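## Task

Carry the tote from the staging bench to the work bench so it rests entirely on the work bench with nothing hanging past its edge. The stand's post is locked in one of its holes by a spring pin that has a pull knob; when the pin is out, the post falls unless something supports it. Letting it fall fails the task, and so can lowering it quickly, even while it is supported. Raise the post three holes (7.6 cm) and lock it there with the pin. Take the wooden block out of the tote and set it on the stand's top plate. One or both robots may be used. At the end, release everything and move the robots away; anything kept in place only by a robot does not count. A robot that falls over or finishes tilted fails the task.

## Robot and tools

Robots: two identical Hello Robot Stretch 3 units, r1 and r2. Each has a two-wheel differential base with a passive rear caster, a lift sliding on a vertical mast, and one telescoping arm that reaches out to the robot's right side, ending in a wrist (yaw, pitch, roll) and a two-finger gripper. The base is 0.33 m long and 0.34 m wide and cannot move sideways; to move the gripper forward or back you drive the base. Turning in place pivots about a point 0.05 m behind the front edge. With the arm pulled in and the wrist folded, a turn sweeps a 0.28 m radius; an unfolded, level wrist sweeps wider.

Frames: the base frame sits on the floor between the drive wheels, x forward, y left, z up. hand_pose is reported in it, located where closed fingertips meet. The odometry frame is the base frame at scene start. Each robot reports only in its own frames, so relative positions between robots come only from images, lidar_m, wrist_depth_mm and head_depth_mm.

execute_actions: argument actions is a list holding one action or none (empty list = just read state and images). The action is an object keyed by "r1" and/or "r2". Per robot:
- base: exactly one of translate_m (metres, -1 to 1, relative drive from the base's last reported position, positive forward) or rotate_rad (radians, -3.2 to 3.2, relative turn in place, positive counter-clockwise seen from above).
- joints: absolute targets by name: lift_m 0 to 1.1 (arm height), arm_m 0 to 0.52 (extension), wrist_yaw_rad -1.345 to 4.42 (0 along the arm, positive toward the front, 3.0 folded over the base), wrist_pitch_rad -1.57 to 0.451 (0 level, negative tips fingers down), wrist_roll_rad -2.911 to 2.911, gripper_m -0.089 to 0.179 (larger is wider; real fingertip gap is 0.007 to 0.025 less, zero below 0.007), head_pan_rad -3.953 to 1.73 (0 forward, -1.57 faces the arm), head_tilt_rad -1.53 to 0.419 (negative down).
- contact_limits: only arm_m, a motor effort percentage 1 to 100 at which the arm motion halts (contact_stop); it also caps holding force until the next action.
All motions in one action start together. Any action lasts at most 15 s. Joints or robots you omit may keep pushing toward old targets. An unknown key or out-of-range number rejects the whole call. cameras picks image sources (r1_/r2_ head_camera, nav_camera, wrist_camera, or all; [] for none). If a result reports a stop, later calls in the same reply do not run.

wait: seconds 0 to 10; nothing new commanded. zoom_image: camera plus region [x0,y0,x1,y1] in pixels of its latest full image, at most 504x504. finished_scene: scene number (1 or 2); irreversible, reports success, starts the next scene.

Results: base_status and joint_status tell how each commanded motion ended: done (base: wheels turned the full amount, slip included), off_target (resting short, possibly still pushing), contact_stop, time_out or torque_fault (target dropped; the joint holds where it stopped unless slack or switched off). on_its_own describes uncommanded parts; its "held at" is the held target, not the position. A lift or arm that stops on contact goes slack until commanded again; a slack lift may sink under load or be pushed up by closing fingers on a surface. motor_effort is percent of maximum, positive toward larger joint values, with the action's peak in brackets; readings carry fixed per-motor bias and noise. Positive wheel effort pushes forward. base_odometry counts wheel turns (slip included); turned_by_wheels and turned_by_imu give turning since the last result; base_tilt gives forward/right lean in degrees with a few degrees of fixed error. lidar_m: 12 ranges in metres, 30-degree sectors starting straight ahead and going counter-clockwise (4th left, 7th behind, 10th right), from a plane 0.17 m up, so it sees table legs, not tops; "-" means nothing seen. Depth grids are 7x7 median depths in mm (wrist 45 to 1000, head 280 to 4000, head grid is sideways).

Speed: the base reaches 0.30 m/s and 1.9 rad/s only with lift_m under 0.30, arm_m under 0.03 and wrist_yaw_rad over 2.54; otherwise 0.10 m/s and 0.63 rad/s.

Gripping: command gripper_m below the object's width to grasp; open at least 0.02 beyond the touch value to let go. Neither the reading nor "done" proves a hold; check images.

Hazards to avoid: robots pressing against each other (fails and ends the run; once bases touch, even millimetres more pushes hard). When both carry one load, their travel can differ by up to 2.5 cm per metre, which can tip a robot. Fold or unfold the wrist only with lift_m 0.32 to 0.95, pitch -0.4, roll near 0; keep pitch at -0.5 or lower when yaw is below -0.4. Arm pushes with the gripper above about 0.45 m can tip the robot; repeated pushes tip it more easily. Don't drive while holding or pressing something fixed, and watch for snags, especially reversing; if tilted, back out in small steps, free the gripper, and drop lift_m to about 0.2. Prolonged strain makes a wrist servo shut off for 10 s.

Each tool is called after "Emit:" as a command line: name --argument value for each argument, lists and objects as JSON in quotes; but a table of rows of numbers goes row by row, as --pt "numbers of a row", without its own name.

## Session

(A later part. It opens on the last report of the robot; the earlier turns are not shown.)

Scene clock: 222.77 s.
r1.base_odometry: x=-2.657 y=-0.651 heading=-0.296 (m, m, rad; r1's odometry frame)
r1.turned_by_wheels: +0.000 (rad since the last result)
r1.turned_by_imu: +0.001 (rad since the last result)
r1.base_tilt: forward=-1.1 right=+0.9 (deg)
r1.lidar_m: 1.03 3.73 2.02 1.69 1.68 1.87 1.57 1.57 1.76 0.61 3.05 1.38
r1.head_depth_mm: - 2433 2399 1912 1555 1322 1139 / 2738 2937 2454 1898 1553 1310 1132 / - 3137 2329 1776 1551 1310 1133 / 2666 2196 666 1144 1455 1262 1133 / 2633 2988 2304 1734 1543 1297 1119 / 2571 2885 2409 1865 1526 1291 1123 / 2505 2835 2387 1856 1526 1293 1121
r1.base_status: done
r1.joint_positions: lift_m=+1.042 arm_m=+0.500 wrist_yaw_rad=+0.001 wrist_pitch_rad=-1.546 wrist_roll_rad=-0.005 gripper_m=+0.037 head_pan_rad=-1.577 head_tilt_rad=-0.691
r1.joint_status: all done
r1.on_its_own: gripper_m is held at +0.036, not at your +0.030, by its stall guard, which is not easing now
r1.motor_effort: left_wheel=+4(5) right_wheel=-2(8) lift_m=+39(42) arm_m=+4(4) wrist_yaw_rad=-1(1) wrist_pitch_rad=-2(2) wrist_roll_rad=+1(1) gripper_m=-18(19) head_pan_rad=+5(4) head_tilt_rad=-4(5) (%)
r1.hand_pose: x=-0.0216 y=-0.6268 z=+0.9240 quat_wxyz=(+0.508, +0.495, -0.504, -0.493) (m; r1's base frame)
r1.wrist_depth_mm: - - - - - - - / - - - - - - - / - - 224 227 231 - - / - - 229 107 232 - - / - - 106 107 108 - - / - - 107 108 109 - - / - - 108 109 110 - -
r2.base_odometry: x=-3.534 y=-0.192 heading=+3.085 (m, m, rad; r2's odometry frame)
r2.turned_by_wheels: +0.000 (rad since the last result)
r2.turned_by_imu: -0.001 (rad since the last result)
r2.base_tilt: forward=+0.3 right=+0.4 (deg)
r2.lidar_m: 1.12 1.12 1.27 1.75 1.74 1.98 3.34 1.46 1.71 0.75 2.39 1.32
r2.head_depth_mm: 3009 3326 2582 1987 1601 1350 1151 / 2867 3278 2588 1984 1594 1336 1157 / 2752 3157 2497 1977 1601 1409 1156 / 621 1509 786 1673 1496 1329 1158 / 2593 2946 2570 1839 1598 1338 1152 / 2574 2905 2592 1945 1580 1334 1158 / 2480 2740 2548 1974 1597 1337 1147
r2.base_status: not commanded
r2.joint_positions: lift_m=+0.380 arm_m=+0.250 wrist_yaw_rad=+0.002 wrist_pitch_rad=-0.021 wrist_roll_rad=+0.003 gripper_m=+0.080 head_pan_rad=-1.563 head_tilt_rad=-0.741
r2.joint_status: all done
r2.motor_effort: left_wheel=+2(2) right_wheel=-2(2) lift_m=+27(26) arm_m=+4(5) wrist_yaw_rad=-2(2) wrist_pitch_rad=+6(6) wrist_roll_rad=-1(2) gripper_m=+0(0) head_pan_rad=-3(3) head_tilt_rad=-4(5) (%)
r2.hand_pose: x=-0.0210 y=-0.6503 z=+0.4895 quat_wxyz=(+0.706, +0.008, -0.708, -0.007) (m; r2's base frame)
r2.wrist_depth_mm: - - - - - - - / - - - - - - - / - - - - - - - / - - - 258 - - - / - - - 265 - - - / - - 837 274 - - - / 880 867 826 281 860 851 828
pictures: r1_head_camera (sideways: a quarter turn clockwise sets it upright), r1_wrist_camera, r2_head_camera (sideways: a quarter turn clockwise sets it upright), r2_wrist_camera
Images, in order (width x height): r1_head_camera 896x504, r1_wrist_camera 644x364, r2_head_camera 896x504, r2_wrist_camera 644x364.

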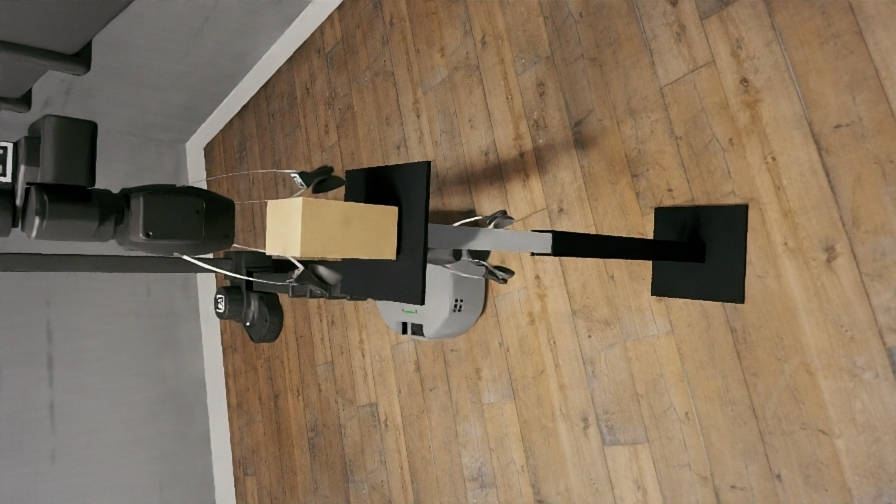

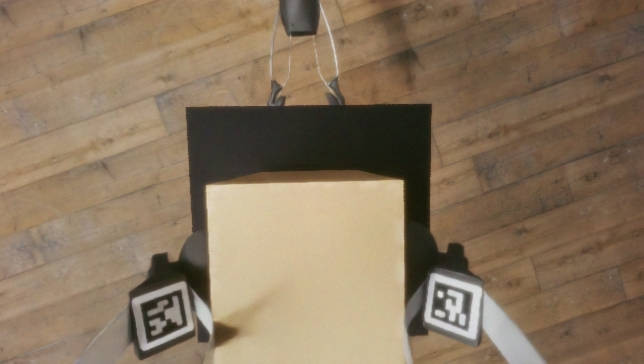

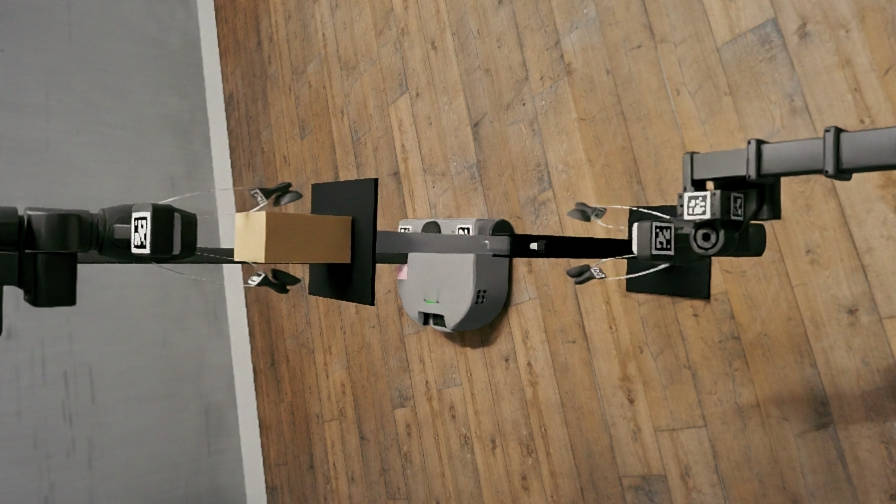

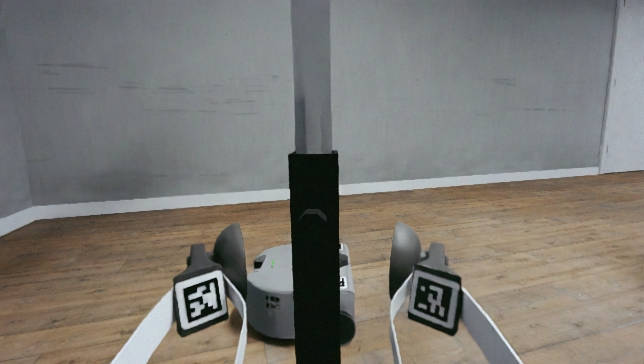

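Emit:
execute_actions --actions '[{"r1":{"joints":{"lift_m":1.035}},"r2":{"base":{"translate_m":0.004},"joints":{"arm_m":0.3,"gripper_m":0.06}}}]' --cameras '[]'

Emit:
execute_actions --actions '[{"r1":{"joints":{"gripper_m":0.13}}}]' --cameras '[]'

Emit:
execute_actions --actions '[{"r1":{"joints":{"arm_m":0.05}}}]' --cameras '[]'

Emit:
execute_actions --actions '[{"r1":{"joints":{"lift_m":0.62,"wrist_pitch_rad":0,"gripper_m":0.09}}}]' --cameras '["r1_head_camera","r2_head_camera","r1_wrist_camera","r2_wrist_camera"]'

Emit:
zoom_image --camera "r2_head_camera" --region '[460, 180, 640, 310]'

Scene clock: 229.30 s.
r1.base_odometry: x=-2.657 y=-0.651 heading=-0.296 (m, m, rad; r1's odometry frame)
r1.turned_by_wheels: +0.000 (rad since the last result)
r1.turned_by_imu: +0.001 (rad since the last result)
r1.base_tilt: forward=-1.1 right=+0.9 (deg)
r1.lidar_m: 1.03 3.71 2.01 1.68 1.68 1.87 1.57 1.56 1.76 0.61 3.03 1.39
r1.head_depth_mm: - 2436 2386 1924 1557 1324 1140 / 2729 2918 2440 1896 1547 1317 1137 / - 3156 2320 1768 1554 1308 1129 / 2606 1539 671 1136 1428 1263 1131 / 2652 2958 2303 1755 1525 1302 1123 / 2553 2850 2428 1854 1532 1298 1131 / 2510 2833 2394 1847 1526 1290 1119
r1.base_status: not commanded
r1.joint_positions: lift_m=+1.035 arm_m=+0.500 wrist_yaw_rad=+0.001 wrist_pitch_rad=-1.548 wrist_roll_rad=-0.005 gripper_m=+0.037 head_pan_rad=-1.577 head_tilt_rad=-0.691
r1.joint_status: all done
r1.on_its_own: gripper_m is held at +0.036, not at your +0.030, by its stall guard, which is not easing now
r1.motor_effort: left_wheel=+4(3) right_wheel=-2(2) lift_m=+36(39) arm_m=+4(4) wrist_yaw_rad=-1(1) wrist_pitch_rad=-1(2) wrist_roll_rad=+2(1) gripper_m=-18(19) head_pan_rad=+5(5) head_tilt_rad=-4(5) (%)
r1.hand_pose: x=-0.0216 y=-0.6264 z=+0.9172 quat_wxyz=(+0.507, +0.496, -0.504, -0.493) (m; r1's base frame)
r1.wrist_depth_mm: - - - - - - - / - - - - - - - / - - 220 220 224 - - / - - 220 107 225 - - / - - 105 106 107 - - / - - 107 108 108 - - / - - 108 109 111 - -
r2.base_odometry: x=-3.538 y=-0.192 heading=+3.086 (m, m, rad; r2's odometry frame)
r2.turned_by_wheels: +0.000 (rad since the last result)
r2.turned_by_imu: -0.001 (rad since the last result)
r2.base_tilt: forward=+0.1 right=+0.3 (deg)
r2.lidar_m: 1.11 1.11 1.26 1.75 1.74 1.98 3.32 1.46 1.71 0.75 2.39 1.31
r2.head_depth_mm: 3013 3342 2602 1966 1594 1347 1164 / 2879 3236 2593 1985 1607 1336 1152 / 2767 3141 2386 1956 1603 1281 1151 / 605 2851 785 1730 1510 1310 1154 / 2584 2975 2540 1846 1600 1334 1150 / 2577 2872 2583 1980 1601 1333 1143 / 2525 2812 2584 1976 1582 1331 1143
r2.base_status: done
r2.joint_positions: lift_m=+0.380 arm_m=+0.300 wrist_yaw_rad=+0.002 wrist_pitch_rad=-0.021 wrist_roll_rad=+0.003 gripper_m=+0.060 head_pan_rad=-1.563 head_tilt_rad=-0.741
r2.joint_status: all done
r2.motor_effort: left_wheel=+1(6) right_wheel=-1(3) lift_m=+26(26) arm_m=+4(4) wrist_yaw_rad=-3(2) wrist_pitch_rad=+6(6) wrist_roll_rad=-2(2) gripper_m=+0(72) head_pan_rad=-3(3) head_tilt_rad=-5(5) (%)
r2.hand_pose: x=-0.0210 y=-0.7003 z=+0.4895 quat_wxyz=(+0.706, +0.008, -0.708, -0.007) (m; r2's base frame)
r2.wrist_depth_mm: - - - 200 - - - / - - - 204 - - - / - - - 210 - - - / - - - 206 - - - / - - - 210 - - - / - - 975 217 - - - / 880 860 810 224 804 849 822
pictures: none
No camera images: the call's "cameras" was empty. Leave "cameras" out to get every camera's image.

Scene clock: 230.73 s.
r1.base_odometry: x=-2.657 y=-0.651 heading=-0.296 (m, m, rad; r1's odometry frame)
r1.turned_by_wheels: +0.000 (rad since the last result)
r1.turned_by_imu: +0.000 (rad since the last result)
r1.base_tilt: forward=-1.1 right=+0.9 (deg)
r1.lidar_m: 1.03 3.74 2.01 1.68 1.68 1.87 1.57 1.57 1.76 0.61 3.04 1.38
r1.head_depth_mm: - 2447 2369 1905 1551 1308 1142 / 2701 2916 2446 1910 1557 1309 1139 / - 3136 2349 1763 1552 1309 1133 / 2591 1536 678 1138 1434 1265 1129 / 2645 2928 2313 1759 1540 1299 1125 / 2561 2864 2392 1855 1529 1297 1123 / 2523 2799 2380 1872 1523 1287 1118
r1.base_status: not commanded
r1.joint_positions: lift_m=+1.035 arm_m=+0.500 wrist_yaw_rad=+0.001 wrist_pitch_rad=-1.548 wrist_roll_rad=-0.005 gripper_m=+0.130 head_pan_rad=-1.577 head_tilt_rad=-0.691
r1.joint_status: all done
r1.motor_effort: left_wheel=+3(3) right_wheel=-2(2) lift_m=+35(36) arm_m=+3(4) wrist_yaw_rad=-1(1) wrist_pitch_rad=-1(1) wrist_roll_rad=+1(1) gripper_m=+0(80) head_pan_rad=+5(4) head_tilt_rad=-4(5) (%)
r1.hand_pose: x=-0.0216 y=-0.6264 z=+0.9172 quat_wxyz=(+0.507, +0.496, -0.504, -0.493) (m; r1's base frame)
r1.wrist_depth_mm: - - - - - - - / - - - - - - - / - - 220 221 223 - - / - - 221 107 223 - - / - - 105 106 227 - - / - - 107 107 170 - - / - - 109 109 235 - -
r2.base_odometry: x=-3.538 y=-0.192 heading=+3.086 (m, m, rad; r2's odometry frame)
r2.turned_by_wheels: +0.000 (rad since the last result)
r2.turned_by_imu: +0.000 (rad since the last result)
r2.base_tilt: forward=+0.2 right=+0.4 (deg)
r2.lidar_m: 1.11 1.11 1.26 1.75 1.75 1.99 3.32 1.47 1.72 0.75 2.38 1.31
r2.head_depth_mm: 3000 3391 2628 1994 1611 1354 1159 / 2880 3197 2603 1993 1602 1333 1153 / 2752 3174 2285 1967 1604 1281 1153 / 606 2863 787 1711 1508 1304 1154 / 2589 3008 2533 1820 1584 1339 1153 / 2555 2875 2609 1975 1602 1340 1147 / 2488 2753 2567 1976 1595 1334 1147
r2.base_status: not commanded
r2.joint_positions: lift_m=+0.380 arm_m=+0.300 wrist_yaw_rad=+0.002 wrist_pitch_rad=-0.021 wrist_roll_rad=+0.003 gripper_m=+0.060 head_pan_rad=-1.563 head_tilt_rad=-0.741
r2.joint_status: not commanded
r2.motor_effort: left_wheel=+2(2) right_wheel=-1(1) lift_m=+26(26) arm_m=+4(4) wrist_yaw_rad=-2(1) wrist_pitch_rad=+6(6) wrist_roll_rad=-2(1) gripper_m=+0(0) head_pan_rad=-3(3) head_tilt_rad=-5(4) (%)
r2.hand_pose: x=-0.0210 y=-0.7003 z=+0.4895 quat_wxyz=(+0.706, +0.008, -0.708, -0.007) (m; r2's base frame)
r2.wrist_depth_mm: - - - 200 - - - / - - - 204 - - - / - - - 209 - - - / - - - 207 - - - / - - - 210 - - - / - - 953 219 - - - / 879 880 811 223 817 838 827
pictures: none
No camera images: the call's "cameras" was empty. Leave "cameras" out to get every camera's image.

Scene clock: 235.23 s.
r1.base_odometry: x=-2.657 y=-0.651 heading=-0.296 (m, m, rad; r1's odometry frame)
r1.turned_by_wheels: +0.000 (rad since the last result)
r1.turned_by_imu: +0.001 (rad since the last result)
r1.base_tilt: forward=-1.1 right=+0.9 (deg)
r1.lidar_m: 1.03 3.72 2.01 1.69 1.68 1.88 1.57 1.57 1.76 0.61 3.04 1.38
r1.head_depth_mm: - - - - 1533 1320 1140 / 2755 - - - 1509 1339 1140 / 2865 - - - - 1232 1130 / 2726 3006 1248 1645 - 1248 1132 / 2653 2963 2233 1761 1535 1317 1128 / 2588 2851 2406 1869 1519 1316 1124 / 2505 2831 2373 1849 1537 1287 1122
r1.base_status: not commanded
r1.joint_positions: lift_m=+1.035 arm_m=+0.050 wrist_yaw_rad=+0.001 wrist_pitch_rad=-1.548 wrist_roll_rad=-0.005 gripper_m=+0.130 head_pan_rad=-1.577 head_tilt_rad=-0.691
r1.joint_status: all done
r1.motor_effort: left_wheel=+3(4) right_wheel=-2(2) lift_m=+35(35) arm_m=-3(5) wrist_yaw_rad=-1(1) wrist_pitch_rad=-1(1) wrist_roll_rad=+2(2) gripper_m=+1(0) head_pan_rad=+4(5) head_tilt_rad=-5(4) (%)
r1.hand_pose: x=-0.0216 y=-0.1768 z=+0.9172 quat_wxyz=(+0.507, +0.496, -0.504, -0.493) (m; r1's base frame)
r1.wrist_depth_mm: - - - - - - - / - - - - - - - / - - - - - - - / - - - - - - - / - - - - - - - / - - - - - - - / - - - - - - -
r2.base_odometry: x=-3.538 y=-0.192 heading=+3.086 (m, m, rad; r2's odometry frame)
r2.turned_by_wheels: +0.000 (rad since the last result)
r2.turned_by_imu: -0.001 (rad since the last result)
r2.base_tilt: forward=+0.4 right=+0.3 (deg)
r2.lidar_m: 1.11 1.11 1.26 1.75 1.75 1.98 3.33 1.47 1.72 0.75 2.39 1.32
r2.head_depth_mm: 2982 3338 2629 1984 1604 1338 1157 / 2858 3224 2625 1986 1597 1341 1160 / 2736 3106 2505 1992 1602 1279 1155 / 1304 2993 793 1729 1514 1308 1152 / 2605 2973 2557 1835 1596 1330 1156 / 2553 2861 2545 1970 1586 1335 1144 / 2455 2770 2576 1945 1587 1337 1143
r2.base_status: not commanded
r2.joint_positions: lift_m=+0.380 arm_m=+0.300 wrist_yaw_rad=+0.002 wrist_pitch_rad=-0.021 wrist_roll_rad=+0.003 gripper_m=+0.060 head_pan_rad=-1.563 head_tilt_rad=-0.741
r2.joint_status: not commanded
r2.motor_effort: left_wheel=+1(1) right_wheel=-2(1) lift_m=+26(26) arm_m=+4(4) wrist_yaw_rad=-1(2) wrist_pitch_rad=+5(6) wrist_roll_rad=-1(2) gripper_m=-1(0) head_pan_rad=-3(3) head_tilt_rad=-5(4) (%)
r2.hand_pose: x=-0.0210 y=-0.7003 z=+0.4895 quat_wxyz=(+0.706, +0.008, -0.708, -0.007) (m; r2's base frame)
r2.wrist_depth_mm: - - - 199 - - - / - - - 205 - - - / - - - 209 - - - / - - - 206 - - - / - - - 211 - - - / - - 954 218 - - - / 869 878 821 225 814 838 827
pictures: none
No camera images: the call's "cameras" was empty. Leave "cameras" out to get every camera's image.

Scene clock: 239.83 s.
r1.base_odometry: x=-2.657 y=-0.651 heading=-0.296 (m, m, rad; r1's odometry frame)
r1.turned_by_wheels: +0.000 (rad since the last result)
r1.turned_by_imu: +0.001 (rad since the last result)
r1.base_tilt: forward=-1.2 right=+1.0 (deg)
r1.lidar_m: 1.03 3.73 2.01 1.68 1.68 1.88 1.57 1.57 1.76 0.61 3.05 1.38
r1.head_depth_mm: 2275 2425 2380 1905 1565 1314 1146 / 2709 2946 2460 1912 1560 1318 - / 2851 3129 2339 1781 1542 1343 - / 2697 2967 679 1138 1435 1324 1089 / 2642 2932 2227 1753 1524 1297 1125 / 2575 2918 2406 1868 1536 1292 1119 / 2525 2834 2390 1864 1518 1285 1118
r1.base_status: not commanded
r1.joint_positions: lift_m=+0.620 arm_m=+0.050 wrist_yaw_rad=+0.001 wrist_pitch_rad=-0.021 wrist_roll_rad=-0.005 gripper_m=+0.090 head_pan_rad=-1.577 head_tilt_rad=-0.691
r1.joint_status: all done
r1.motor_effort: left_wheel=+3(4) right_wheel=-3(2) lift_m=+35(37) arm_m=-3(4) wrist_yaw_rad=-1(1) wrist_pitch_rad=+10(11) wrist_roll_rad=+1(2) gripper_m=+0(81) head_pan_rad=+5(5) head_tilt_rad=-4(5) (%)
r1.hand_pose: x=-0.0212 y=-0.4509 z=+0.7293 quat_wxyz=(+0.709, +0.008, -0.705, -0.008) (m; r1's base frame)
r1.wrist_depth_mm: - - - 284 - - - / - - 373 305 - - - / - - - - - - - / - - - - - - - / - - - 663 - - - / - - - 675 - - - / - - - - - - -
r2.base_odometry: x=-3.538 y=-0.192 heading=+3.086 (m, m, rad; r2's odometry frame)
r2.turned_by_wheels: +0.000 (rad since the last result)
r2.turned_by_imu: -0.001 (rad since the last result)
r2.base_tilt: forward=+0.3 right=+0.4 (deg)
r2.lidar_m: 1.11 1.11 1.26 1.75 1.75 1.98 3.30 1.47 1.71 0.75 2.39 1.31
r2.head_depth_mm: 2996 3293 2623 1984 1610 1343 1156 / 2894 3209 2644 1995 1613 1340 1152 / 2740 3179 2496 1980 1603 1287 1153 / 2654 1383 792 1737 1517 1307 1150 / 2623 2863 2593 1855 1588 1325 1154 / 2595 2910 2583 1970 1585 1327 1151 / 2469 2842 2563 1961 1588 1322 1146
r2.base_status: not commanded
r2.joint_positions: lift_m=+0.380 arm_m=+0.300 wrist_yaw_rad=+0.002 wrist_pitch_rad=-0.021 wrist_roll_rad=+0.003 gripper_m=+0.060 head_pan_rad=-1.563 head_tilt_rad=-0.741
r2.joint_status: not commanded
r2.motor_effort: left_wheel=+1(2) right_wheel=-1(1) lift_m=+27(26) arm_m=+4(4) wrist_yaw_rad=-2(2) wrist_pitch_rad=+5(6) wrist_roll_rad=-1(2) gripper_m=-1(0) head_pan_rad=-3(3) head_tilt_rad=-4(3) (%)
r2.hand_pose: x=-0.0210 y=-0.7003 z=+0.4895 quat_wxyz=(+0.706, +0.008, -0.708, -0.007) (m; r2's base frame)
r2.wrist_depth_mm: - - - 200 - - - / - - - 204 - - - / - - - 210 - - - / - - - 207 - - - / - - - 210 - - - / - - 946 217 - - - / 884 877 817 223 819 825 843
pictures: r1_head_camera (sideways: a quarter turn clockwise sets it upright), r1_wrist_camera, r2_head_camera (sideways: a quarter turn clockwise sets it upright), r2_wrist_camera
Images, in order (width x height): r1_head_camera 896x504, r1_wrist_camera 644x364, r2_head_camera 896x504, r2_wrist_camera 644x364.

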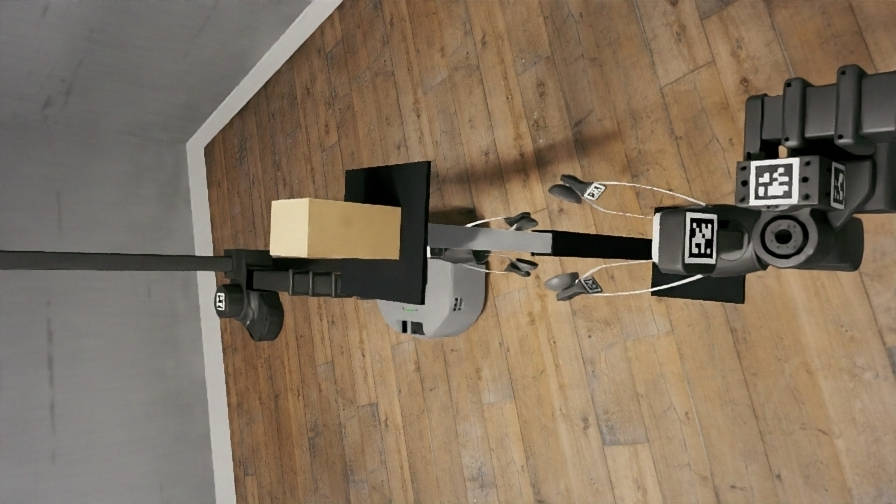

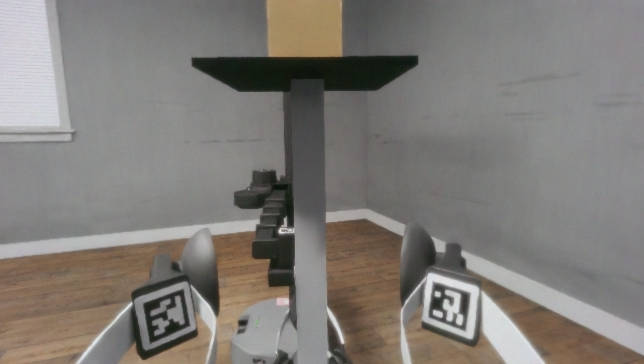

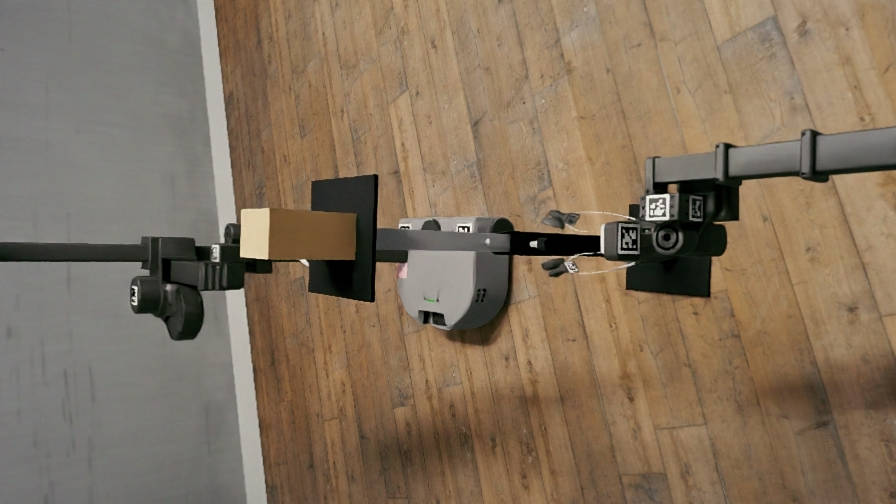

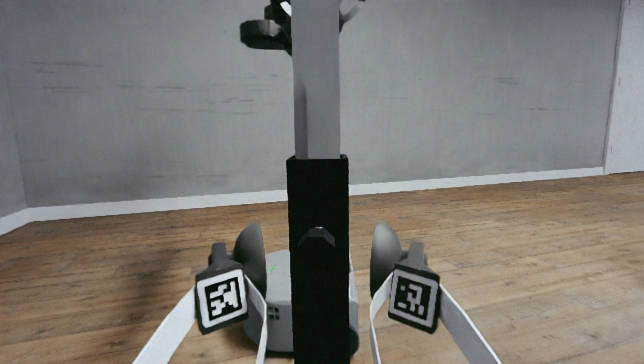

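Region (460, 180, 640, 310) of r2_head_camera's 896x504 image, scaled by 2.800, with more detail than that image has.

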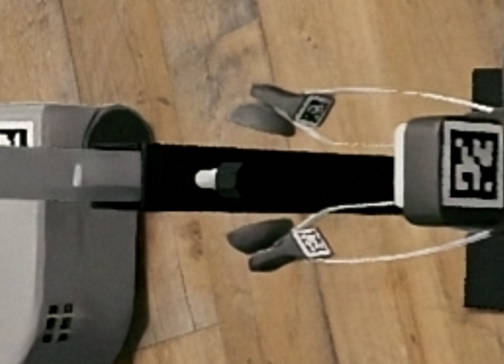

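Emit:
execute_actions --actions '[{"r1":{"joints":{"lift_m":0.69,"arm_m":0.228}},"r2":{"joints":{"arm_m":0.322}}}]' --cameras '["r1_head_camera","r2_head_camera","r1_wrist_camera","r2_wrist_camera"]'

Emit:
zoom_image --camera "r2_head_camera" --region '[460, 180, 640, 310]'

Scene clock: 248.80 s.
r1.base_odometry: x=-2.657 y=-0.651 heading=-0.296 (m, m, rad; r1's odometry frame)
r1.turned_by_wheels: +0.000 (rad since the last result)
r1.turned_by_imu: +0.001 (rad since the last result)
r1.base_tilt: forward=-1.0 right=+1.0 (deg)
r1.lidar_m: 1.03 3.74 2.01 1.68 1.68 1.88 1.57 1.57 1.76 0.61 3.04 1.38
r1.head_depth_mm: 2307 2414 2356 1908 1555 1321 1148 / 2727 2946 2459 1925 1600 - - / 2820 3086 2346 1791 - 1309 1137 / 2727 2981 680 710 1481 1266 1127 / 2670 2983 2308 1759 1542 1298 1124 / 2578 2892 2391 1872 1532 1299 1119 / 2506 2836 2369 1844 1515 1287 1118
r1.base_status: not commanded
r1.joint_positions: lift_m=+0.690 arm_m=+0.228 wrist_yaw_rad=+0.001 wrist_pitch_rad=-0.020 wrist_roll_rad=-0.005 gripper_m=+0.090 head_pan_rad=-1.577 head_tilt_rad=-0.691
r1.joint_status: all done
r1.motor_effort: left_wheel=+3(3) right_wheel=-2(2) lift_m=+46(49) arm_m=+4(9) wrist_yaw_rad=-1(1) wrist_pitch_rad=+10(10) wrist_roll_rad=+2(2) gripper_m=+0(1) head_pan_rad=+4(4) head_tilt_rad=-5(5) (%)
r1.hand_pose: x=-0.0212 y=-0.6284 z=+0.7992 quat_wxyz=(+0.709, +0.008, -0.705, -0.007) (m; r1's base frame)
r1.wrist_depth_mm: - - 114 114 - - - / - - 116 116 - - - / - - 118 119 - - - / - 123 119 117 114 111 - / - 80 746 148 82 - - / - - 699 152 - - - / - - 517 155 - - -
r2.base_odometry: x=-3.538 y=-0.192 heading=+3.086 (m, m, rad; r2's odometry frame)
r2.turned_by_wheels: +0.000 (rad since the last result)
r2.turned_by_imu: -0.001 (rad since the last result)
r2.base_tilt: forward=+0.4 right=+0.4 (deg)
r2.lidar_m: 1.11 1.11 1.26 1.75 1.75 1.98 3.33 1.47 1.71 0.75 2.38 1.31
r2.head_depth_mm: 2958 3334 2666 1990 1603 1349 1153 / 2874 3268 2602 2018 1588 1337 1152 / 2765 3112 2459 1971 1597 1299 1159 / 2606 1243 792 1740 1504 1311 1151 / 2589 2940 2555 1860 1589 1337 1157 / 2538 2835 2551 1976 1597 1337 1140 / 2506 2747 2551 1950 1573 1332 1153
r2.base_status: not commanded
r2.joint_positions: lift_m=+0.380 arm_m=+0.322 wrist_yaw_rad=+0.002 wrist_pitch_rad=-0.021 wrist_roll_rad=+0.003 gripper_m=+0.060 head_pan_rad=-1.563 head_tilt_rad=-0.741
r2.joint_status: all done
r2.motor_effort: left_wheel=+1(1) right_wheel=-1(2) lift_m=+26(27) arm_m=+4(5) wrist_yaw_rad=-1(2) wrist_pitch_rad=+6(6) wrist_roll_rad=-1(2) gripper_m=+0(1) head_pan_rad=-3(3) head_tilt_rad=-5(4) (%)
r2.hand_pose: x=-0.0210 y=-0.7223 z=+0.4895 quat_wxyz=(+0.706, +0.008, -0.708, -0.007) (m; r2's base frame)
r2.wrist_depth_mm: - - - 179 - - - / - - - 183 - - - / - - - 188 - - - / - - - 184 - - - / - - - 188 - - - / - - 954 195 - - - / 876 868 790 200 807 862 831
pictures: r1_head_camera (sideways: a quarter turn clockwise sets it upright), r1_wrist_camera, r2_head_camera (sideways: a quarter turn clockwise sets it upright), r2_wrist_camera
Images, in order (width x height): r1_head_camera 896x504, r1_wrist_camera 644x364, r2_head_camera 896x504, r2_wrist_camera 644x364.

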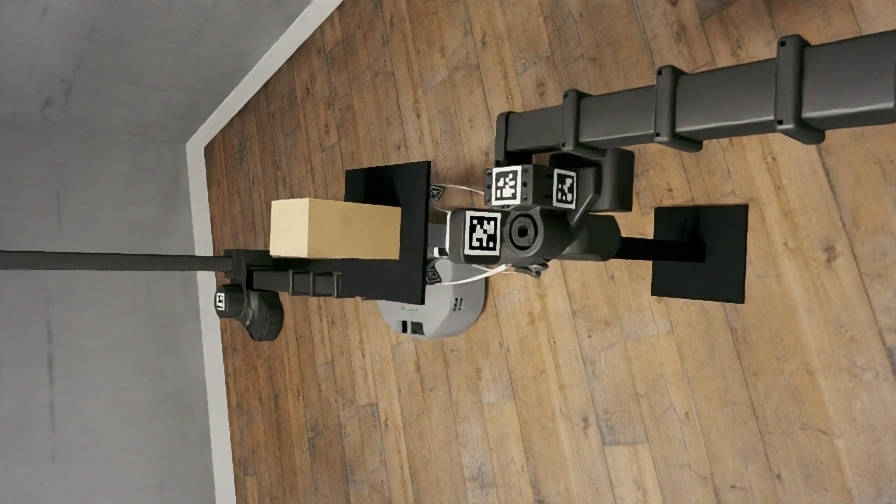

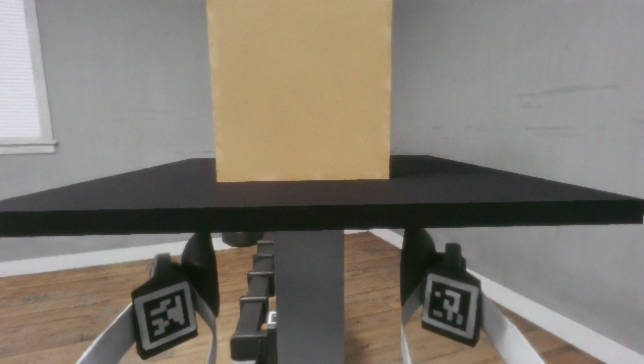

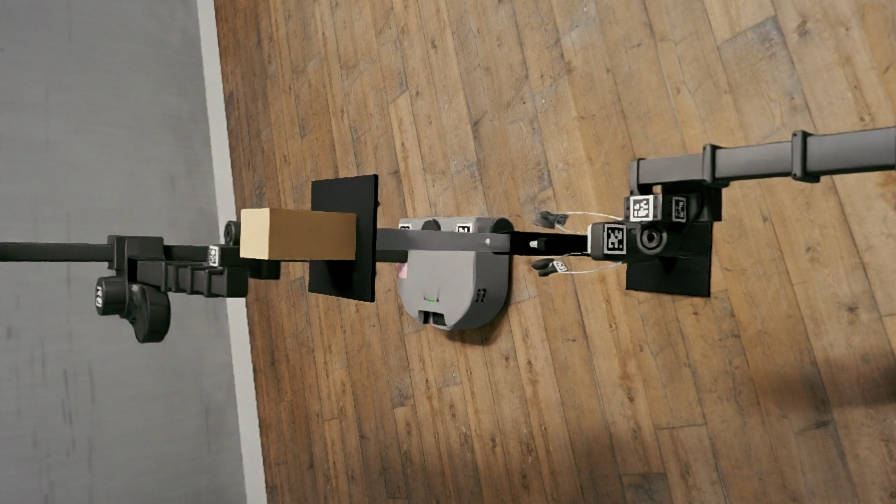

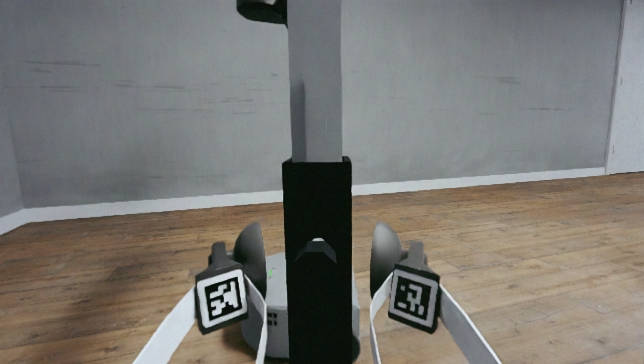

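Region (460, 180, 640, 310) of r2_head_camera's 896x504 image, scaled by 2.800, with more detail than that image has.

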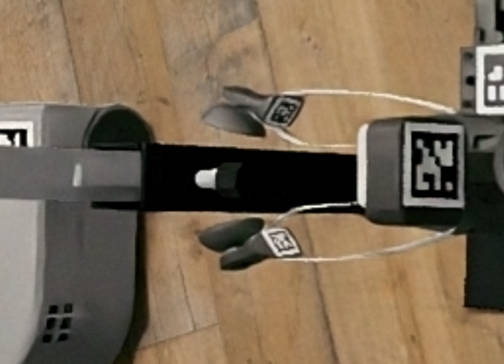

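Emit:
execute_actions --actions '[{"r1":{"joints":{"lift_m":0.7,"arm_m":0.236,"gripper_m":0.055}},"r2":{"joints":{"gripper_m":-0.01}}}]' --cameras '["r1_wrist_camera","r2_wrist_camera"]'

Scene clock: 254.40 s.
r1.base_odometry: x=-2.657 y=-0.651 heading=-0.296 (m, m, rad; r1's odometry frame)
r1.turned_by_wheels: +0.000 (rad since the last result)
r1.turned_by_imu: +0.001 (rad since the last result)
r1.base_tilt: forward=-1.0 right=+0.8 (deg)
r1.lidar_m: 1.03 3.71 2.01 1.69 1.68 1.88 1.57 1.57 1.76 0.61 3.04 1.38
r1.head_depth_mm: 2317 2432 2379 1912 1560 1309 1146 / 2724 2983 2452 1908 1624 - - / 2830 3122 2345 1833 - 1292 1135 / 2709 3031 679 766 1485 1262 1128 / 2652 2930 2312 1755 1534 1299 1122 / 2607 2853 2395 1844 1526 1290 1119 / 2494 2851 2381 1853 1512 1294 1117
r1.base_status: not commanded
r1.joint_positions: lift_m=+0.700 arm_m=+0.236 wrist_yaw_rad=+0.001 wrist_pitch_rad=-0.020 wrist_roll_rad=-0.005 gripper_m=+0.055 head_pan_rad=-1.577 head_tilt_rad=-0.691
r1.joint_status: all done
r1.motor_effort: left_wheel=+4(4) right_wheel=-2(2) lift_m=+46(48) arm_m=+4(3) wrist_yaw_rad=-1(1) wrist_pitch_rad=+10(10) wrist_roll_rad=+1(2) gripper_m=+0(78) head_pan_rad=+4(5) head_tilt_rad=-5(4) (%)
r1.hand_pose: x=-0.0212 y=-0.6364 z=+0.8092 quat_wxyz=(+0.709, +0.008, -0.705, -0.007) (m; r1's base frame)
r1.wrist_depth_mm: - - 106 106 - - - / - - 108 108 - - - / - - 110 111 - - - / - - 113 113 151 - - / - 94 93 92 91 90 89 / - 73 74 74 75 - - / - - 534 147 - - -
r2.base_odometry: x=-3.538 y=-0.192 heading=+3.086 (m, m, rad; r2's odometry frame)
r2.turned_by_wheels: +0.000 (rad since the last result)
r2.turned_by_imu: -0.001 (rad since the last result)
r2.base_tilt: forward=+0.3 right=+0.4 (deg)
r2.lidar_m: 1.12 1.11 1.26 1.75 1.74 1.98 3.32 1.47 1.71 0.75 2.38 1.32
r2.head_depth_mm: 2963 3342 2598 1991 1614 1350 1161 / 2837 3220 2593 2011 1605 1351 1155 / 2793 3131 2495 1973 1607 1286 1157 / 2674 1208 790 1724 1515 1303 1154 / 2592 2938 2599 1860 1606 1338 1155 / 2548 2879 2565 1940 1599 1324 1144 / 2481 2807 2575 1995 1576 1333 1153
r2.base_status: not commanded
r2.joint_positions: lift_m=+0.380 arm_m=+0.322 wrist_yaw_rad=+0.004 wrist_pitch_rad=-0.020 wrist_roll_rad=+0.003 gripper_m=-0.009 head_pan_rad=-1.563 head_tilt_rad=-0.741
r2.joint_status: all done
r2.motor_effort: left_wheel=+3(3) right_wheel=-4(4) lift_m=+27(26) arm_m=-1(4) wrist_yaw_rad=-4(4) wrist_pitch_rad=+5(6) wrist_roll_rad=-2(2) gripper_m=-16(89) head_pan_rad=-3(3) head_tilt_rad=-4(4) (%)
r2.hand_pose: x=-0.0205 y=-0.7227 z=+0.4898 quat_wxyz=(+0.706, +0.009, -0.708, -0.006) (m; r2's base frame)
r2.wrist_depth_mm: - - - 179 - - - / - - - 183 - - - / - - - 187 - - - / - - - 185 - - - / - - - 187 - - - / - - - 193 - - - / 862 863 786 200 855 848 848
pictures: r1_wrist_camera, r2_wrist_camera
Images, in order (width x height): r1_wrist_camera 644x364, r2_wrist_camera 644x364.

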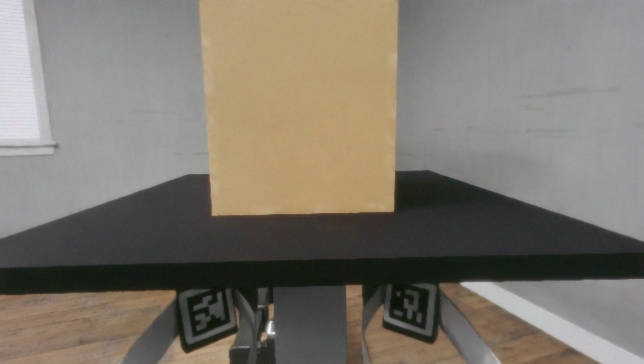

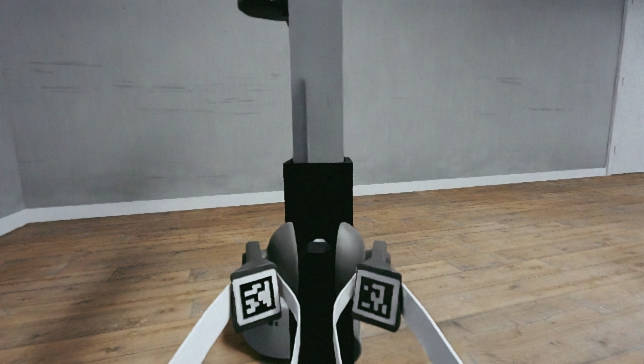

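Emit:
execute_actions --actions '[{"r1":{"joints":{"lift_m":0.71}}}]' --cameras '["r1_wrist_camera"]'

Scene clock: 257.33 s.
r1.base_odometry: x=-2.657 y=-0.651 heading=-0.296 (m, m, rad; r1's odometry frame)
r1.turned_by_wheels: +0.000 (rad since the last result)
r1.turned_by_imu: +0.001 (rad since the last result)
r1.base_tilt: forward=-1.1 right=+1.0 (deg)
r1.lidar_m: 1.03 3.73 2.02 1.69 1.68 1.88 1.57 1.57 1.77 0.61 3.04 1.38
r1.head_depth_mm: 2294 2413 2367 1921 1554 1318 1151 / 2762 2968 2452 1920 1603 - 1115 / 2819 3092 2321 717 - 1305 1128 / 2708 3003 678 711 1480 1266 1123 / 2663 2983 2336 1749 1531 1298 1130 / 2580 2856 2376 1855 1515 1299 1117 / 2499 2813 2365 1852 1525 1292 1115
r1.base_status: not commanded
r1.joint_positions: lift_m=+0.710 arm_m=+0.236 wrist_yaw_rad=+0.001 wrist_pitch_rad=-0.023 wrist_roll_rad=-0.005 gripper_m=+0.055 head_pan_rad=-1.577 head_tilt_rad=-0.691
r1.joint_status: all done
r1.motor_effort: left_wheel=+3(3) right_wheel=-2(2) lift_m=+47(48) arm_m=+3(4) wrist_yaw_rad=-1(1) wrist_pitch_rad=+11(12) wrist_roll_rad=+2(2) gripper_m=+1(0) head_pan_rad=+4(5) head_tilt_rad=-5(5) (%)
r1.hand_pose: x=-0.0212 y=-0.6364 z=+0.8186 quat_wxyz=(+0.709, +0.009, -0.705, -0.008) (m; r1's base frame)
r1.wrist_depth_mm: - - 106 106 - - - / - - 108 108 - - - / - - 110 111 - - - / - - 112 113 203 - - / - 126 114 115 116 121 - / 90 84 83 82 82 81 81 / - 75 268 147 - - -
r2.base_odometry: x=-3.538 y=-0.192 heading=+3.086 (m, m, rad; r2's odometry frame)
r2.turned_by_wheels: +0.000 (rad since the last result)
r2.turned_by_imu: -0.001 (rad since the last result)
r2.base_tilt: forward=+0.2 right=+0.5 (deg)
r2.lidar_m: 1.11 1.11 1.26 1.74 1.75 1.99 3.32 1.46 1.71 0.75 2.39 1.32
r2.head_depth_mm: 2937 3316 2631 1985 1622 1344 1152 / 2854 3243 2584 1984 1612 1354 1156 / 2779 3178 2499 1982 1608 1306 1155 / 2583 1182 791 1723 1507 1312 1154 / 2607 2920 2587 1856 1589 1328 1155 / 2552 2884 2560 1956 1606 1334 1149 / 2492 2766 2559 1966 1596 1322 1147
r2.base_status: not commanded
r2.joint_positions: lift_m=+0.380 arm_m=+0.322 wrist_yaw_rad=+0.004 wrist_pitch_rad=-0.020 wrist_roll_rad=+0.003 gripper_m=-0.009 head_pan_rad=-1.563 head_tilt_rad=-0.741
r2.joint_status: not commanded
r2.motor_effort: left_wheel=+3(3) right_wheel=-4(4) lift_m=+26(26) arm_m=-1(0) wrist_yaw_rad=-4(4) wrist_pitch_rad=+5(5) wrist_roll_rad=-1(2) gripper_m=-16(16) head_pan_rad=-3(3) head_tilt_rad=-5(4) (%)
r2.hand_pose: x=-0.0205 y=-0.7227 z=+0.4898 quat_wxyz=(+0.706, +0.009, -0.708, -0.006) (m; r2's base frame)
r2.wrist_depth_mm: - - - 178 - - - / - - - 183 - - - / - - - 187 - - - / - - - 184 - - - / - - - 186 - - - / - - - 193 - - - / 872 882 772 199 831 843 835
pictures: r1_wrist_camera
Images, in order (width x height): r1_wrist_camera 644x364.

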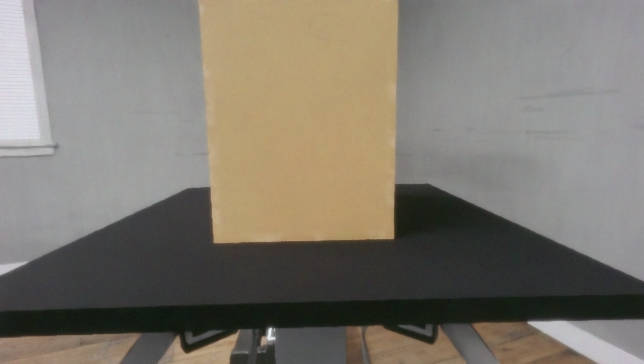

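Contact at z≈0.8186. Grip and preload.

Emit:
execute_actions --actions '[{"r1":{"joints":{"gripper_m":0.0}}}]' --cameras '[]'

Emit:
execute_actions --actions '[{"r1":{"joints":{"lift_m":0.718}}}]' --cameras '["r1_wrist_camera"]'

Scene clock: 260.73 s.
r1.base_odometry: x=-2.657 y=-0.651 heading=-0.296 (m, m, rad; r1's odometry frame)
r1.turned_by_wheels: +0.000 (rad since the last result)
r1.turned_by_imu: +0.001 (rad since the last result)
r1.base_tilt: forward=-1.0 right=+0.9 (deg)
r1.lidar_m: 1.03 3.74 2.01 1.69 1.69 1.88 1.57 1.57 1.76 0.61 3.03 1.38
r1.head_depth_mm: 2303 2411 2387 1926 1561 1320 1154 / 2680 2949 2471 1932 1588 - 1109 / 2777 3100 2350 716 1441 1310 1126 / 2657 2994 680 710 1471 1266 1129 / 2668 2947 2311 1772 1537 1299 1123 / 2567 2900 2401 1874 1522 1289 1122 / 2501 2788 2399 1856 1534 1294 1123
r1.base_status: not commanded
r1.joint_positions: lift_m=+0.710 arm_m=+0.236 wrist_yaw_rad=+0.000 wrist_pitch_rad=-0.022 wrist_roll_rad=-0.005 gripper_m=+0.001 head_pan_rad=-1.577 head_tilt_rad=-0.691
r1.joint_status: all done
r1.motor_effort: left_wheel=+4(4) right_wheel=-3(3) lift_m=+47(47) arm_m=-2(5) wrist_yaw_rad=+0(1) wrist_pitch_rad=+11(11) wrist_roll_rad=+1(2) gripper_m=-13(86) head_pan_rad=+4(4) head_tilt_rad=-5(4) (%)
r1.hand_pose: x=-0.0215 y=-0.6368 z=+0.8187 quat_wxyz=(+0.709, +0.008, -0.705, -0.008) (m; r1's base frame)
r1.wrist_depth_mm: - - 104 105 - - - / - - 106 107 - - - / - - 109 109 - - - / - - 112 112 201 - - / - 127 113 113 114 121 - / 91 84 83 83 82 81 81 / - 73 463 145 - - -
r2.base_odometry: x=-3.538 y=-0.192 heading=+3.086 (m, m, rad; r2's odometry frame)
r2.turned_by_wheels: +0.000 (rad since the last result)
r2.turned_by_imu: -0.001 (rad since the last result)
r2.base_tilt: forward=+0.4 right=+0.4 (deg)
r2.lidar_m: 1.11 1.11 1.26 1.74 1.75 1.98 3.33 1.47 1.72 0.75 2.38 1.31
r2.head_depth_mm: 2948 3313 2612 1989 1612 1340 1150 / 2881 3265 2682 2002 1612 1349 1154 / 2782 3165 2490 1981 1594 1292 1153 / 2599 1174 793 1734 1518 1316 1146 / 2595 2952 2573 1845 1597 1342 1150 / 2574 2868 2556 1969 1573 1332 1145 / 2478 2781 2565 1963 1585 1336 1158
r2.base_status: not commanded
r2.joint_positions: lift_m=+0.380 arm_m=+0.322 wrist_yaw_rad=+0.004 wrist_pitch_rad=-0.020 wrist_roll_rad=+0.003 gripper_m=-0.009 head_pan_rad=-1.563 head_tilt_rad=-0.741
r2.joint_status: not commanded
r2.motor_effort: left_wheel=+3(3) right_wheel=-4(4) lift_m=+26(26) arm_m=-1(1) wrist_yaw_rad=-4(4) wrist_pitch_rad=+6(5) wrist_roll_rad=-2(2) gripper_m=-16(16) head_pan_rad=-3(3) head_tilt_rad=-5(4) (%)
r2.hand_pose: x=-0.0205 y=-0.7227 z=+0.4898 quat_wxyz=(+0.706, +0.009, -0.708, -0.006) (m; r2's base frame)
r2.wrist_depth_mm: - - - 179 - - - / - - - 183 - - - / - - - 188 - - - / - - - 184 - - - / - - - 186 - - - / - - - 194 - - - / 880 860 789 199 833 850 832
pictures: none
No camera images: the call's "cameras" was empty. Leave "cameras" out to get every camera's image.

Scene clock: 261.43 s.
r1.base_odometry: x=-2.657 y=-0.651 heading=-0.296 (m, m, rad; r1's odometry frame)
r1.turned_by_wheels: +0.000 (rad since the last result)
r1.turned_by_imu: +0.000 (rad since the last result)
r1.base_tilt: forward=-1.1 right=+1.0 (deg)
r1.lidar_m: 1.03 3.71 2.01 1.69 1.68 1.88 1.57 1.57 1.76 0.61 3.04 1.38
r1.head_depth_mm: 2297 2409 2380 1910 1564 1318 1158 / 2718 2925 2462 1979 - - 1109 / 2799 3116 2354 715 1467 1305 1129 / 2671 2996 677 712 1469 1274 1121 / 2629 2955 2285 1753 1531 1301 1128 / 2546 2870 2379 1880 1533 1287 1123 / 2498 2811 2390 1862 1525 1289 1117
r1.base_status: not commanded
r1.joint_positions: lift_m=+0.718 arm_m=+0.236 wrist_yaw_rad=+0.000 wrist_pitch_rad=-0.049 wrist_roll_rad=-0.004 gripper_m=+0.001 head_pan_rad=-1.577 head_tilt_rad=-0.691
r1.joint_status: all done
r1.motor_effort: left_wheel=+5(4) right_wheel=-3(3) lift_m=+51(52) arm_m=-4(4) wrist_yaw_rad=+0(0) wrist_pitch_rad=+24(25) wrist_roll_rad=+1(1) gripper_m=-13(13) head_pan_rad=+4(4) head_tilt_rad=-4(3) (%)
r1.hand_pose: x=-0.0214 y=-0.6360 z=+0.8198 quat_wxyz=(+0.709, +0.018, -0.705, -0.017) (m; r1's base frame)
r1.wrist_depth_mm: - - 102 103 - - - / - - 105 105 - - - / - - 108 108 - - - / - - 110 111 197 - - / - 130 113 113 116 125 - / 96 89 88 88 87 87 86 / - 73 74 74 75 76 -
r2.base_odometry: x=-3.538 y=-0.192 heading=+3.086 (m, m, rad; r2's odometry frame)
r2.turned_by_wheels: +0.000 (rad since the last result)
r2.turned_by_imu: +0.000 (rad since the last result)
r2.base_tilt: forward=+0.3 right=+0.4 (deg)
r2.lidar_m: 1.11 1.11 1.26 1.75 1.74 1.98 3.32 1.47 1.71 0.75 2.38 1.31
r2.head_depth_mm: 2932 3321 2610 1990 1620 1347 1156 / 2887 3276 2620 2014 1619 1348 1158 / 2759 3142 2501 1972 1609 1292 1150 / 2595 1157 791 1723 1508 1315 1154 / 2558 2913 2589 1854 1593 1340 1145 / 2556 2855 2572 1967 1574 1338 1147 / 2502 2814 2565 1956 1574 1333 1148
r2.base_status: not commanded
r2.joint_positions: lift_m=+0.380 arm_m=+0.322 wrist_yaw_rad=+0.004 wrist_pitch_rad=-0.020 wrist_roll_rad=+0.003 gripper_m=-0.009 head_pan_rad=-1.563 head_tilt_rad=-0.741
r2.joint_status: not commanded
r2.motor_effort: left_wheel=+3(3) right_wheel=-4(4) lift_m=+27(26) arm_m=+0(1) wrist_yaw_rad=-4(4) wrist_pitch_rad=+5(5) wrist_roll_rad=-1(2) gripper_m=-16(16) head_pan_rad=-3(3) head_tilt_rad=-4(5) (%)
r2.hand_pose: x=-0.0205 y=-0.7227 z=+0.4898 quat_wxyz=(+0.706, +0.009, -0.708, -0.006) (m; r2's base frame)
r2.wrist_depth_mm: - - - 179 - - - / - - - 183 - - - / - - - 188 - - - / - - - 184 - - - / - - - 187 - - - / - - - 193 - - - / 877 861 779 201 845 851 836
pictures: r1_wrist_camera
Images, in order (width x height): r1_wrist_camera 644x364.

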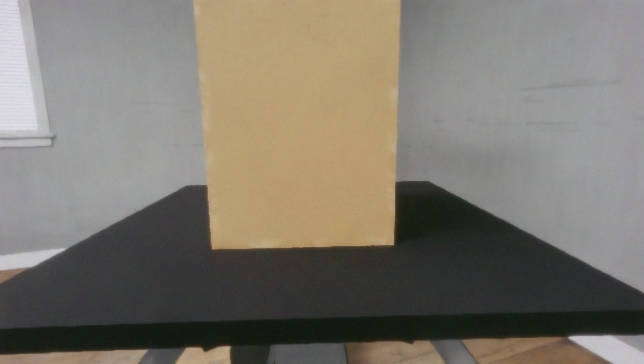

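Emit:
execute_actions --actions '[{"r1":{"joints":{"lift_m":0.724,"gripper_m":-0.015}}}]' --cameras '[]'

Emit:
execute_actions --actions '[{"r1":{"joints":{"lift_m":0.73}}}]' --cameras '[]'

Emit:
execute_actions --actions '[{"r1":{"joints":{"lift_m":0.72}}}]' --cameras '[]'

Scene clock: 265.13 s.
r1.base_odometry: x=-2.657 y=-0.651 heading=-0.296 (m, m, rad; r1's odometry frame)
r1.turned_by_wheels: +0.000 (rad since the last result)
r1.turned_by_imu: +0.001 (rad since the last result)
r1.base_tilt: forward=-1.0 right=+0.9 (deg)
r1.lidar_m: 1.03 3.73 2.01 1.69 1.68 1.88 1.57 1.57 1.76 0.61 3.03 1.39
r1.head_depth_mm: 2322 2430 2391 1915 1566 1343 - / 2751 2928 2455 1953 - - 1129 / 2816 3137 2347 714 1445 1306 1129 / 2673 2997 679 710 1486 1267 1129 / 2650 2936 2317 1744 1529 1293 1124 / 2590 2871 2387 1871 1525 1289 1115 / 2474 2788 2381 1865 1513 1290 1114
r1.base_status: not commanded
r1.joint_positions: lift_m=+0.724 arm_m=+0.236 wrist_yaw_rad=+0.001 wrist_pitch_rad=-0.069 wrist_roll_rad=-0.004 gripper_m=-0.014 head_pan_rad=-1.577 head_tilt_rad=-0.691
r1.joint_status: all done
r1.on_its_own: wrist_pitch_rad is at rest, and its effort (+34) is outside its rest range (-20 to +32)
r1.motor_effort: left_wheel=+4(5) right_wheel=-4(4) lift_m=+55(57) arm_m=-7(7) wrist_yaw_rad=+0(0) wrist_pitch_rad=+34(35) wrist_roll_rad=+1(1) gripper_m=-19(74) head_pan_rad=+5(4) head_tilt_rad=-5(5) (%)
r1.hand_pose: x=-0.0213 y=-0.6354 z=+0.8206 quat_wxyz=(+0.708, +0.025, -0.705, -0.024) (m; r1's base frame)
r1.wrist_depth_mm: - - 100 101 - - - / - - 103 103 - - - / - - 106 106 - - - / - - 109 109 193 - - / - 132 112 112 118 128 - / 99 92 92 91 91 90 90 / - 73 74 74 75 76 76
r2.base_odometry: x=-3.538 y=-0.192 heading=+3.086 (m, m, rad; r2's odometry frame)
r2.turned_by_wheels: +0.000 (rad since the last result)
r2.turned_by_imu: -0.001 (rad since the last result)
r2.base_tilt: forward=+0.3 right=+0.6 (deg)
r2.lidar_m: 1.11 1.11 1.27 1.75 1.74 1.99 3.32 1.47 1.71 0.75 2.39 1.32
r2.head_depth_mm: 2986 3292 2607 1986 1596 1344 1147 / 2890 3203 2606 1995 1601 1344 1162 / 2790 3164 2491 1960 1607 1297 1152 / 2569 1072 794 1744 1510 1318 1154 / 2548 2916 2616 1838 1592 1325 1151 / 2533 2877 2540 1956 1592 1335 1148 / 2514 2772 2565 1965 1583 1330 1152
r2.base_status: not commanded
r2.joint_positions: lift_m=+0.380 arm_m=+0.322 wrist_yaw_rad=+0.004 wrist_pitch_rad=-0.020 wrist_roll_rad=+0.003 gripper_m=-0.009 head_pan_rad=-1.563 head_tilt_rad=-0.741
r2.joint_status: not commanded
r2.motor_effort: left_wheel=+3(3) right_wheel=-4(4) lift_m=+27(26) arm_m=-1(0) wrist_yaw_rad=-4(4) wrist_pitch_rad=+5(6) wrist_roll_rad=-2(2) gripper_m=-16(16) head_pan_rad=-3(3) head_tilt_rad=-5(4) (%)
r2.hand_pose: x=-0.0205 y=-0.7227 z=+0.4898 quat_wxyz=(+0.706, +0.009, -0.708, -0.006) (m; r2's base frame)
r2.wrist_depth_mm: - - - 179 - - - / - - - 183 - - - / - - - 188 - - - / - - - 185 - - - / - - - 187 - - - / - - - 193 - - - / 876 865 776 200 856 840 835
pictures: none
No camera images: the call's "cameras" was empty. Leave "cameras" out to get every camera's image.

Scene clock: 265.77 s.
r1.base_odometry: x=-2.657 y=-0.651 heading=-0.296 (m, m, rad; r1's odometry frame)
r1.turned_by_wheels: +0.000 (rad since the last result)
r1.turned_by_imu: +0.000 (rad since the last result)
r1.base_tilt: forward=-1.0 right=+1.1 (deg)
r1.lidar_m: 1.03 3.71 2.01 1.68 1.68 1.87 1.57 1.57 1.76 0.61 3.04 1.38
r1.head_depth_mm: 2286 2417 2383 1909 1555 1338 - / 2724 2939 2462 1955 - - 1125 / 2826 3169 2367 702 1467 1297 1129 / 2655 3037 677 710 1465 1270 1128 / 2648 2947 2291 1763 1534 1296 1125 / 2566 2851 2365 1851 1535 1286 1121 / 2480 2830 2383 1853 1518 1293 1117
r1.base_status: not commanded
r1.joint_positions: lift_m=+0.729 arm_m=+0.237 wrist_yaw_rad=+0.001 wrist_pitch_rad=-0.089 wrist_roll_rad=-0.004 gripper_m=-0.014 head_pan_rad=-1.577 head_tilt_rad=-0.691
r1.joint_status: all done
r1.on_its_own: wrist_pitch_rad is at rest, and its effort (+44) is outside its rest range (-20 to +32)
r1.motor_effort: left_wheel=+6(4) right_wheel=-4(4) lift_m=+58(57) arm_m=-8(8) wrist_yaw_rad=+0(1) wrist_pitch_rad=+44(45) wrist_roll_rad=+1(1) gripper_m=-18(18) head_pan_rad=+4(4) head_tilt_rad=-4(4) (%)
r1.hand_pose: x=-0.0213 y=-0.6346 z=+0.8213 quat_wxyz=(+0.708, +0.032, -0.705, -0.032) (m; r1's base frame)
r1.wrist_depth_mm: - - 98 99 - - - / - - 102 102 - - - / - - 105 105 - - - / - - 109 109 190 - - / - 134 113 112 120 130 - / 108 95 94 94 93 93 98 / - 74 74 75 76 76 77
r2.base_odometry: x=-3.538 y=-0.192 heading=+3.086 (m, m, rad; r2's odometry frame)
r2.turned_by_wheels: +0.000 (rad since the last result)
r2.turned_by_imu: +0.000 (rad since the last result)
r2.base_tilt: forward=+0.3 right=+0.2 (deg)
r2.lidar_m: 1.11 1.11 1.26 1.75 1.75 1.98 3.31 1.47 1.71 0.75 2.38 1.31
r2.head_depth_mm: 2987 3343 2627 1968 1597 1347 1154 / 2821 3186 2594 1982 1586 1347 1151 / 2821 3135 2471 1996 1616 1298 1157 / 2586 1068 795 1714 1520 1305 1152 / 2585 2912 2541 1836 1599 1348 1150 / 2526 2892 2573 1970 1599 1327 1147 / 2472 2787 2551 1962 1589 1341 1149
r2.base_status: not commanded
r2.joint_positions: lift_m=+0.380 arm_m=+0.322 wrist_yaw_rad=+0.004 wrist_pitch_rad=-0.020 wrist_roll_rad=+0.003 gripper_m=-0.009 head_pan_rad=-1.563 head_tilt_rad=-0.741
r2.joint_status: not commanded
r2.motor_effort: left_wheel=+3(3) right_wheel=-4(4) lift_m=+26(25) arm_m=+0(1) wrist_yaw_rad=-4(4) wrist_pitch_rad=+5(5) wrist_roll_rad=-2(2) gripper_m=-16(16) head_pan_rad=-3(3) head_tilt_rad=-4(5) (%)
r2.hand_pose: x=-0.0205 y=-0.7227 z=+0.4898 quat_wxyz=(+0.706, +0.009, -0.708, -0.006) (m; r2's base frame)
r2.wrist_depth_mm: - - - 178 - - - / - - - 183 - - - / - - - 188 - - - / - - - 184 - - - / - - - 187 - - - / - - - 194 - - - / 880 871 782 199 855 853 835
pictures: none
No camera images: the call's "cameras" was empty. Leave "cameras" out to get every camera's image.

Scene clock: 266.50 s.
r1.base_odometry: x=-2.657 y=-0.651 heading=-0.296 (m, m, rad; r1's odometry frame)
r1.turned_by_wheels: +0.000 (rad since the last result)
r1.turned_by_imu: +0.000 (rad since the last result)
r1.base_tilt: forward=-1.0 right=+1.0 (deg)
r1.lidar_m: 1.03 3.72 2.02 1.69 1.68 1.88 1.57 1.57 1.76 0.61 3.04 1.38
r1.head_depth_mm: 2298 2446 2374 1906 1556 1329 1168 / 2680 2955 2442 1960 - - 1115 / 2805 3132 2345 713 1462 1306 1129 / 2687 2973 678 711 1481 1262 1128 / 2648 2957 2301 1752 1542 1301 1123 / 2579 2849 2419 1856 1529 1293 1122 / 2506 2827 2355 1849 1520 1283 1120
r1.base_status: not commanded
r1.joint_positions: lift_m=+0.720 arm_m=+0.237 wrist_yaw_rad=+0.001 wrist_pitch_rad=-0.057 wrist_roll_rad=-0.004 gripper_m=-0.014 head_pan_rad=-1.577 head_tilt_rad=-0.691
r1.joint_status: all done
r1.motor_effort: left_wheel=+5(6) right_wheel=-4(4) lift_m=+42(51) arm_m=-9(8) wrist_yaw_rad=-1(1) wrist_pitch_rad=+28(44) wrist_roll_rad=+1(1) gripper_m=-18(18) head_pan_rad=+4(4) head_tilt_rad=-4(4) (%)
r1.hand_pose: x=-0.0213 y=-0.6360 z=+0.8200 quat_wxyz=(+0.709, +0.021, -0.705, -0.020) (m; r1's base frame)
r1.wrist_depth_mm: - - 101 101 - - - / - - 103 104 - - - / - - 106 107 - - - / - - 110 110 194 - - / - 130 112 112 116 126 - / 97 90 90 89 88 88 88 / - 73 73 74 75 75 76
r2.base_odometry: x=-3.538 y=-0.192 heading=+3.086 (m, m, rad; r2's odometry frame)
r2.turned_by_wheels: +0.000 (rad since the last result)
r2.turned_by_imu: +0.000 (rad since the last result)
r2.base_tilt: forward=+0.3 right=+0.4 (deg)
r2.lidar_m: 1.11 1.11 1.27 1.75 1.75 1.98 3.32 1.47 1.72 0.75 2.38 1.32
r2.head_depth_mm: 2945 3315 2601 1980 1595 1347 1157 / 2872 3179 2582 1991 1613 1338 1164 / 2772 3189 2487 1955 1592 1303 1148 / 2620 1071 790 1720 1510 1307 1153 / 2550 2911 2538 1838 1603 1335 1148 / 2546 2867 2553 1962 1589 1331 1150 / 2483 2785 2559 1974 1583 1332 1145
r2.base_status: not commanded
r2.joint_positions: lift_m=+0.380 arm_m=+0.322 wrist_yaw_rad=+0.004 wrist_pitch_rad=-0.020 wrist_roll_rad=+0.003 gripper_m=-0.009 head_pan_rad=-1.563 head_tilt_rad=-0.741
r2.joint_status: not commanded
r2.motor_effort: left_wheel=+3(3) right_wheel=-4(4) lift_m=+27(26) arm_m=+0(0) wrist_yaw_rad=-4(4) wrist_pitch_rad=+5(6) wrist_roll_rad=-2(1) gripper_m=-16(17) head_pan_rad=-3(3) head_tilt_rad=-5(4) (%)
r2.hand_pose: x=-0.0205 y=-0.7227 z=+0.4898 quat_wxyz=(+0.706, +0.009, -0.708, -0.006) (m; r2's base frame)
r2.wrist_depth_mm: - - - 179 - - - / - - - 183 - - - / - - - 188 - - - / - - - 185 - - - / - - - 186 - - - / - - - 194 - - - / 873 878 775 199 847 860 836
pictures: none
No camera images: the call's "cameras" was empty. Leave "cameras" out to get every camera's image.


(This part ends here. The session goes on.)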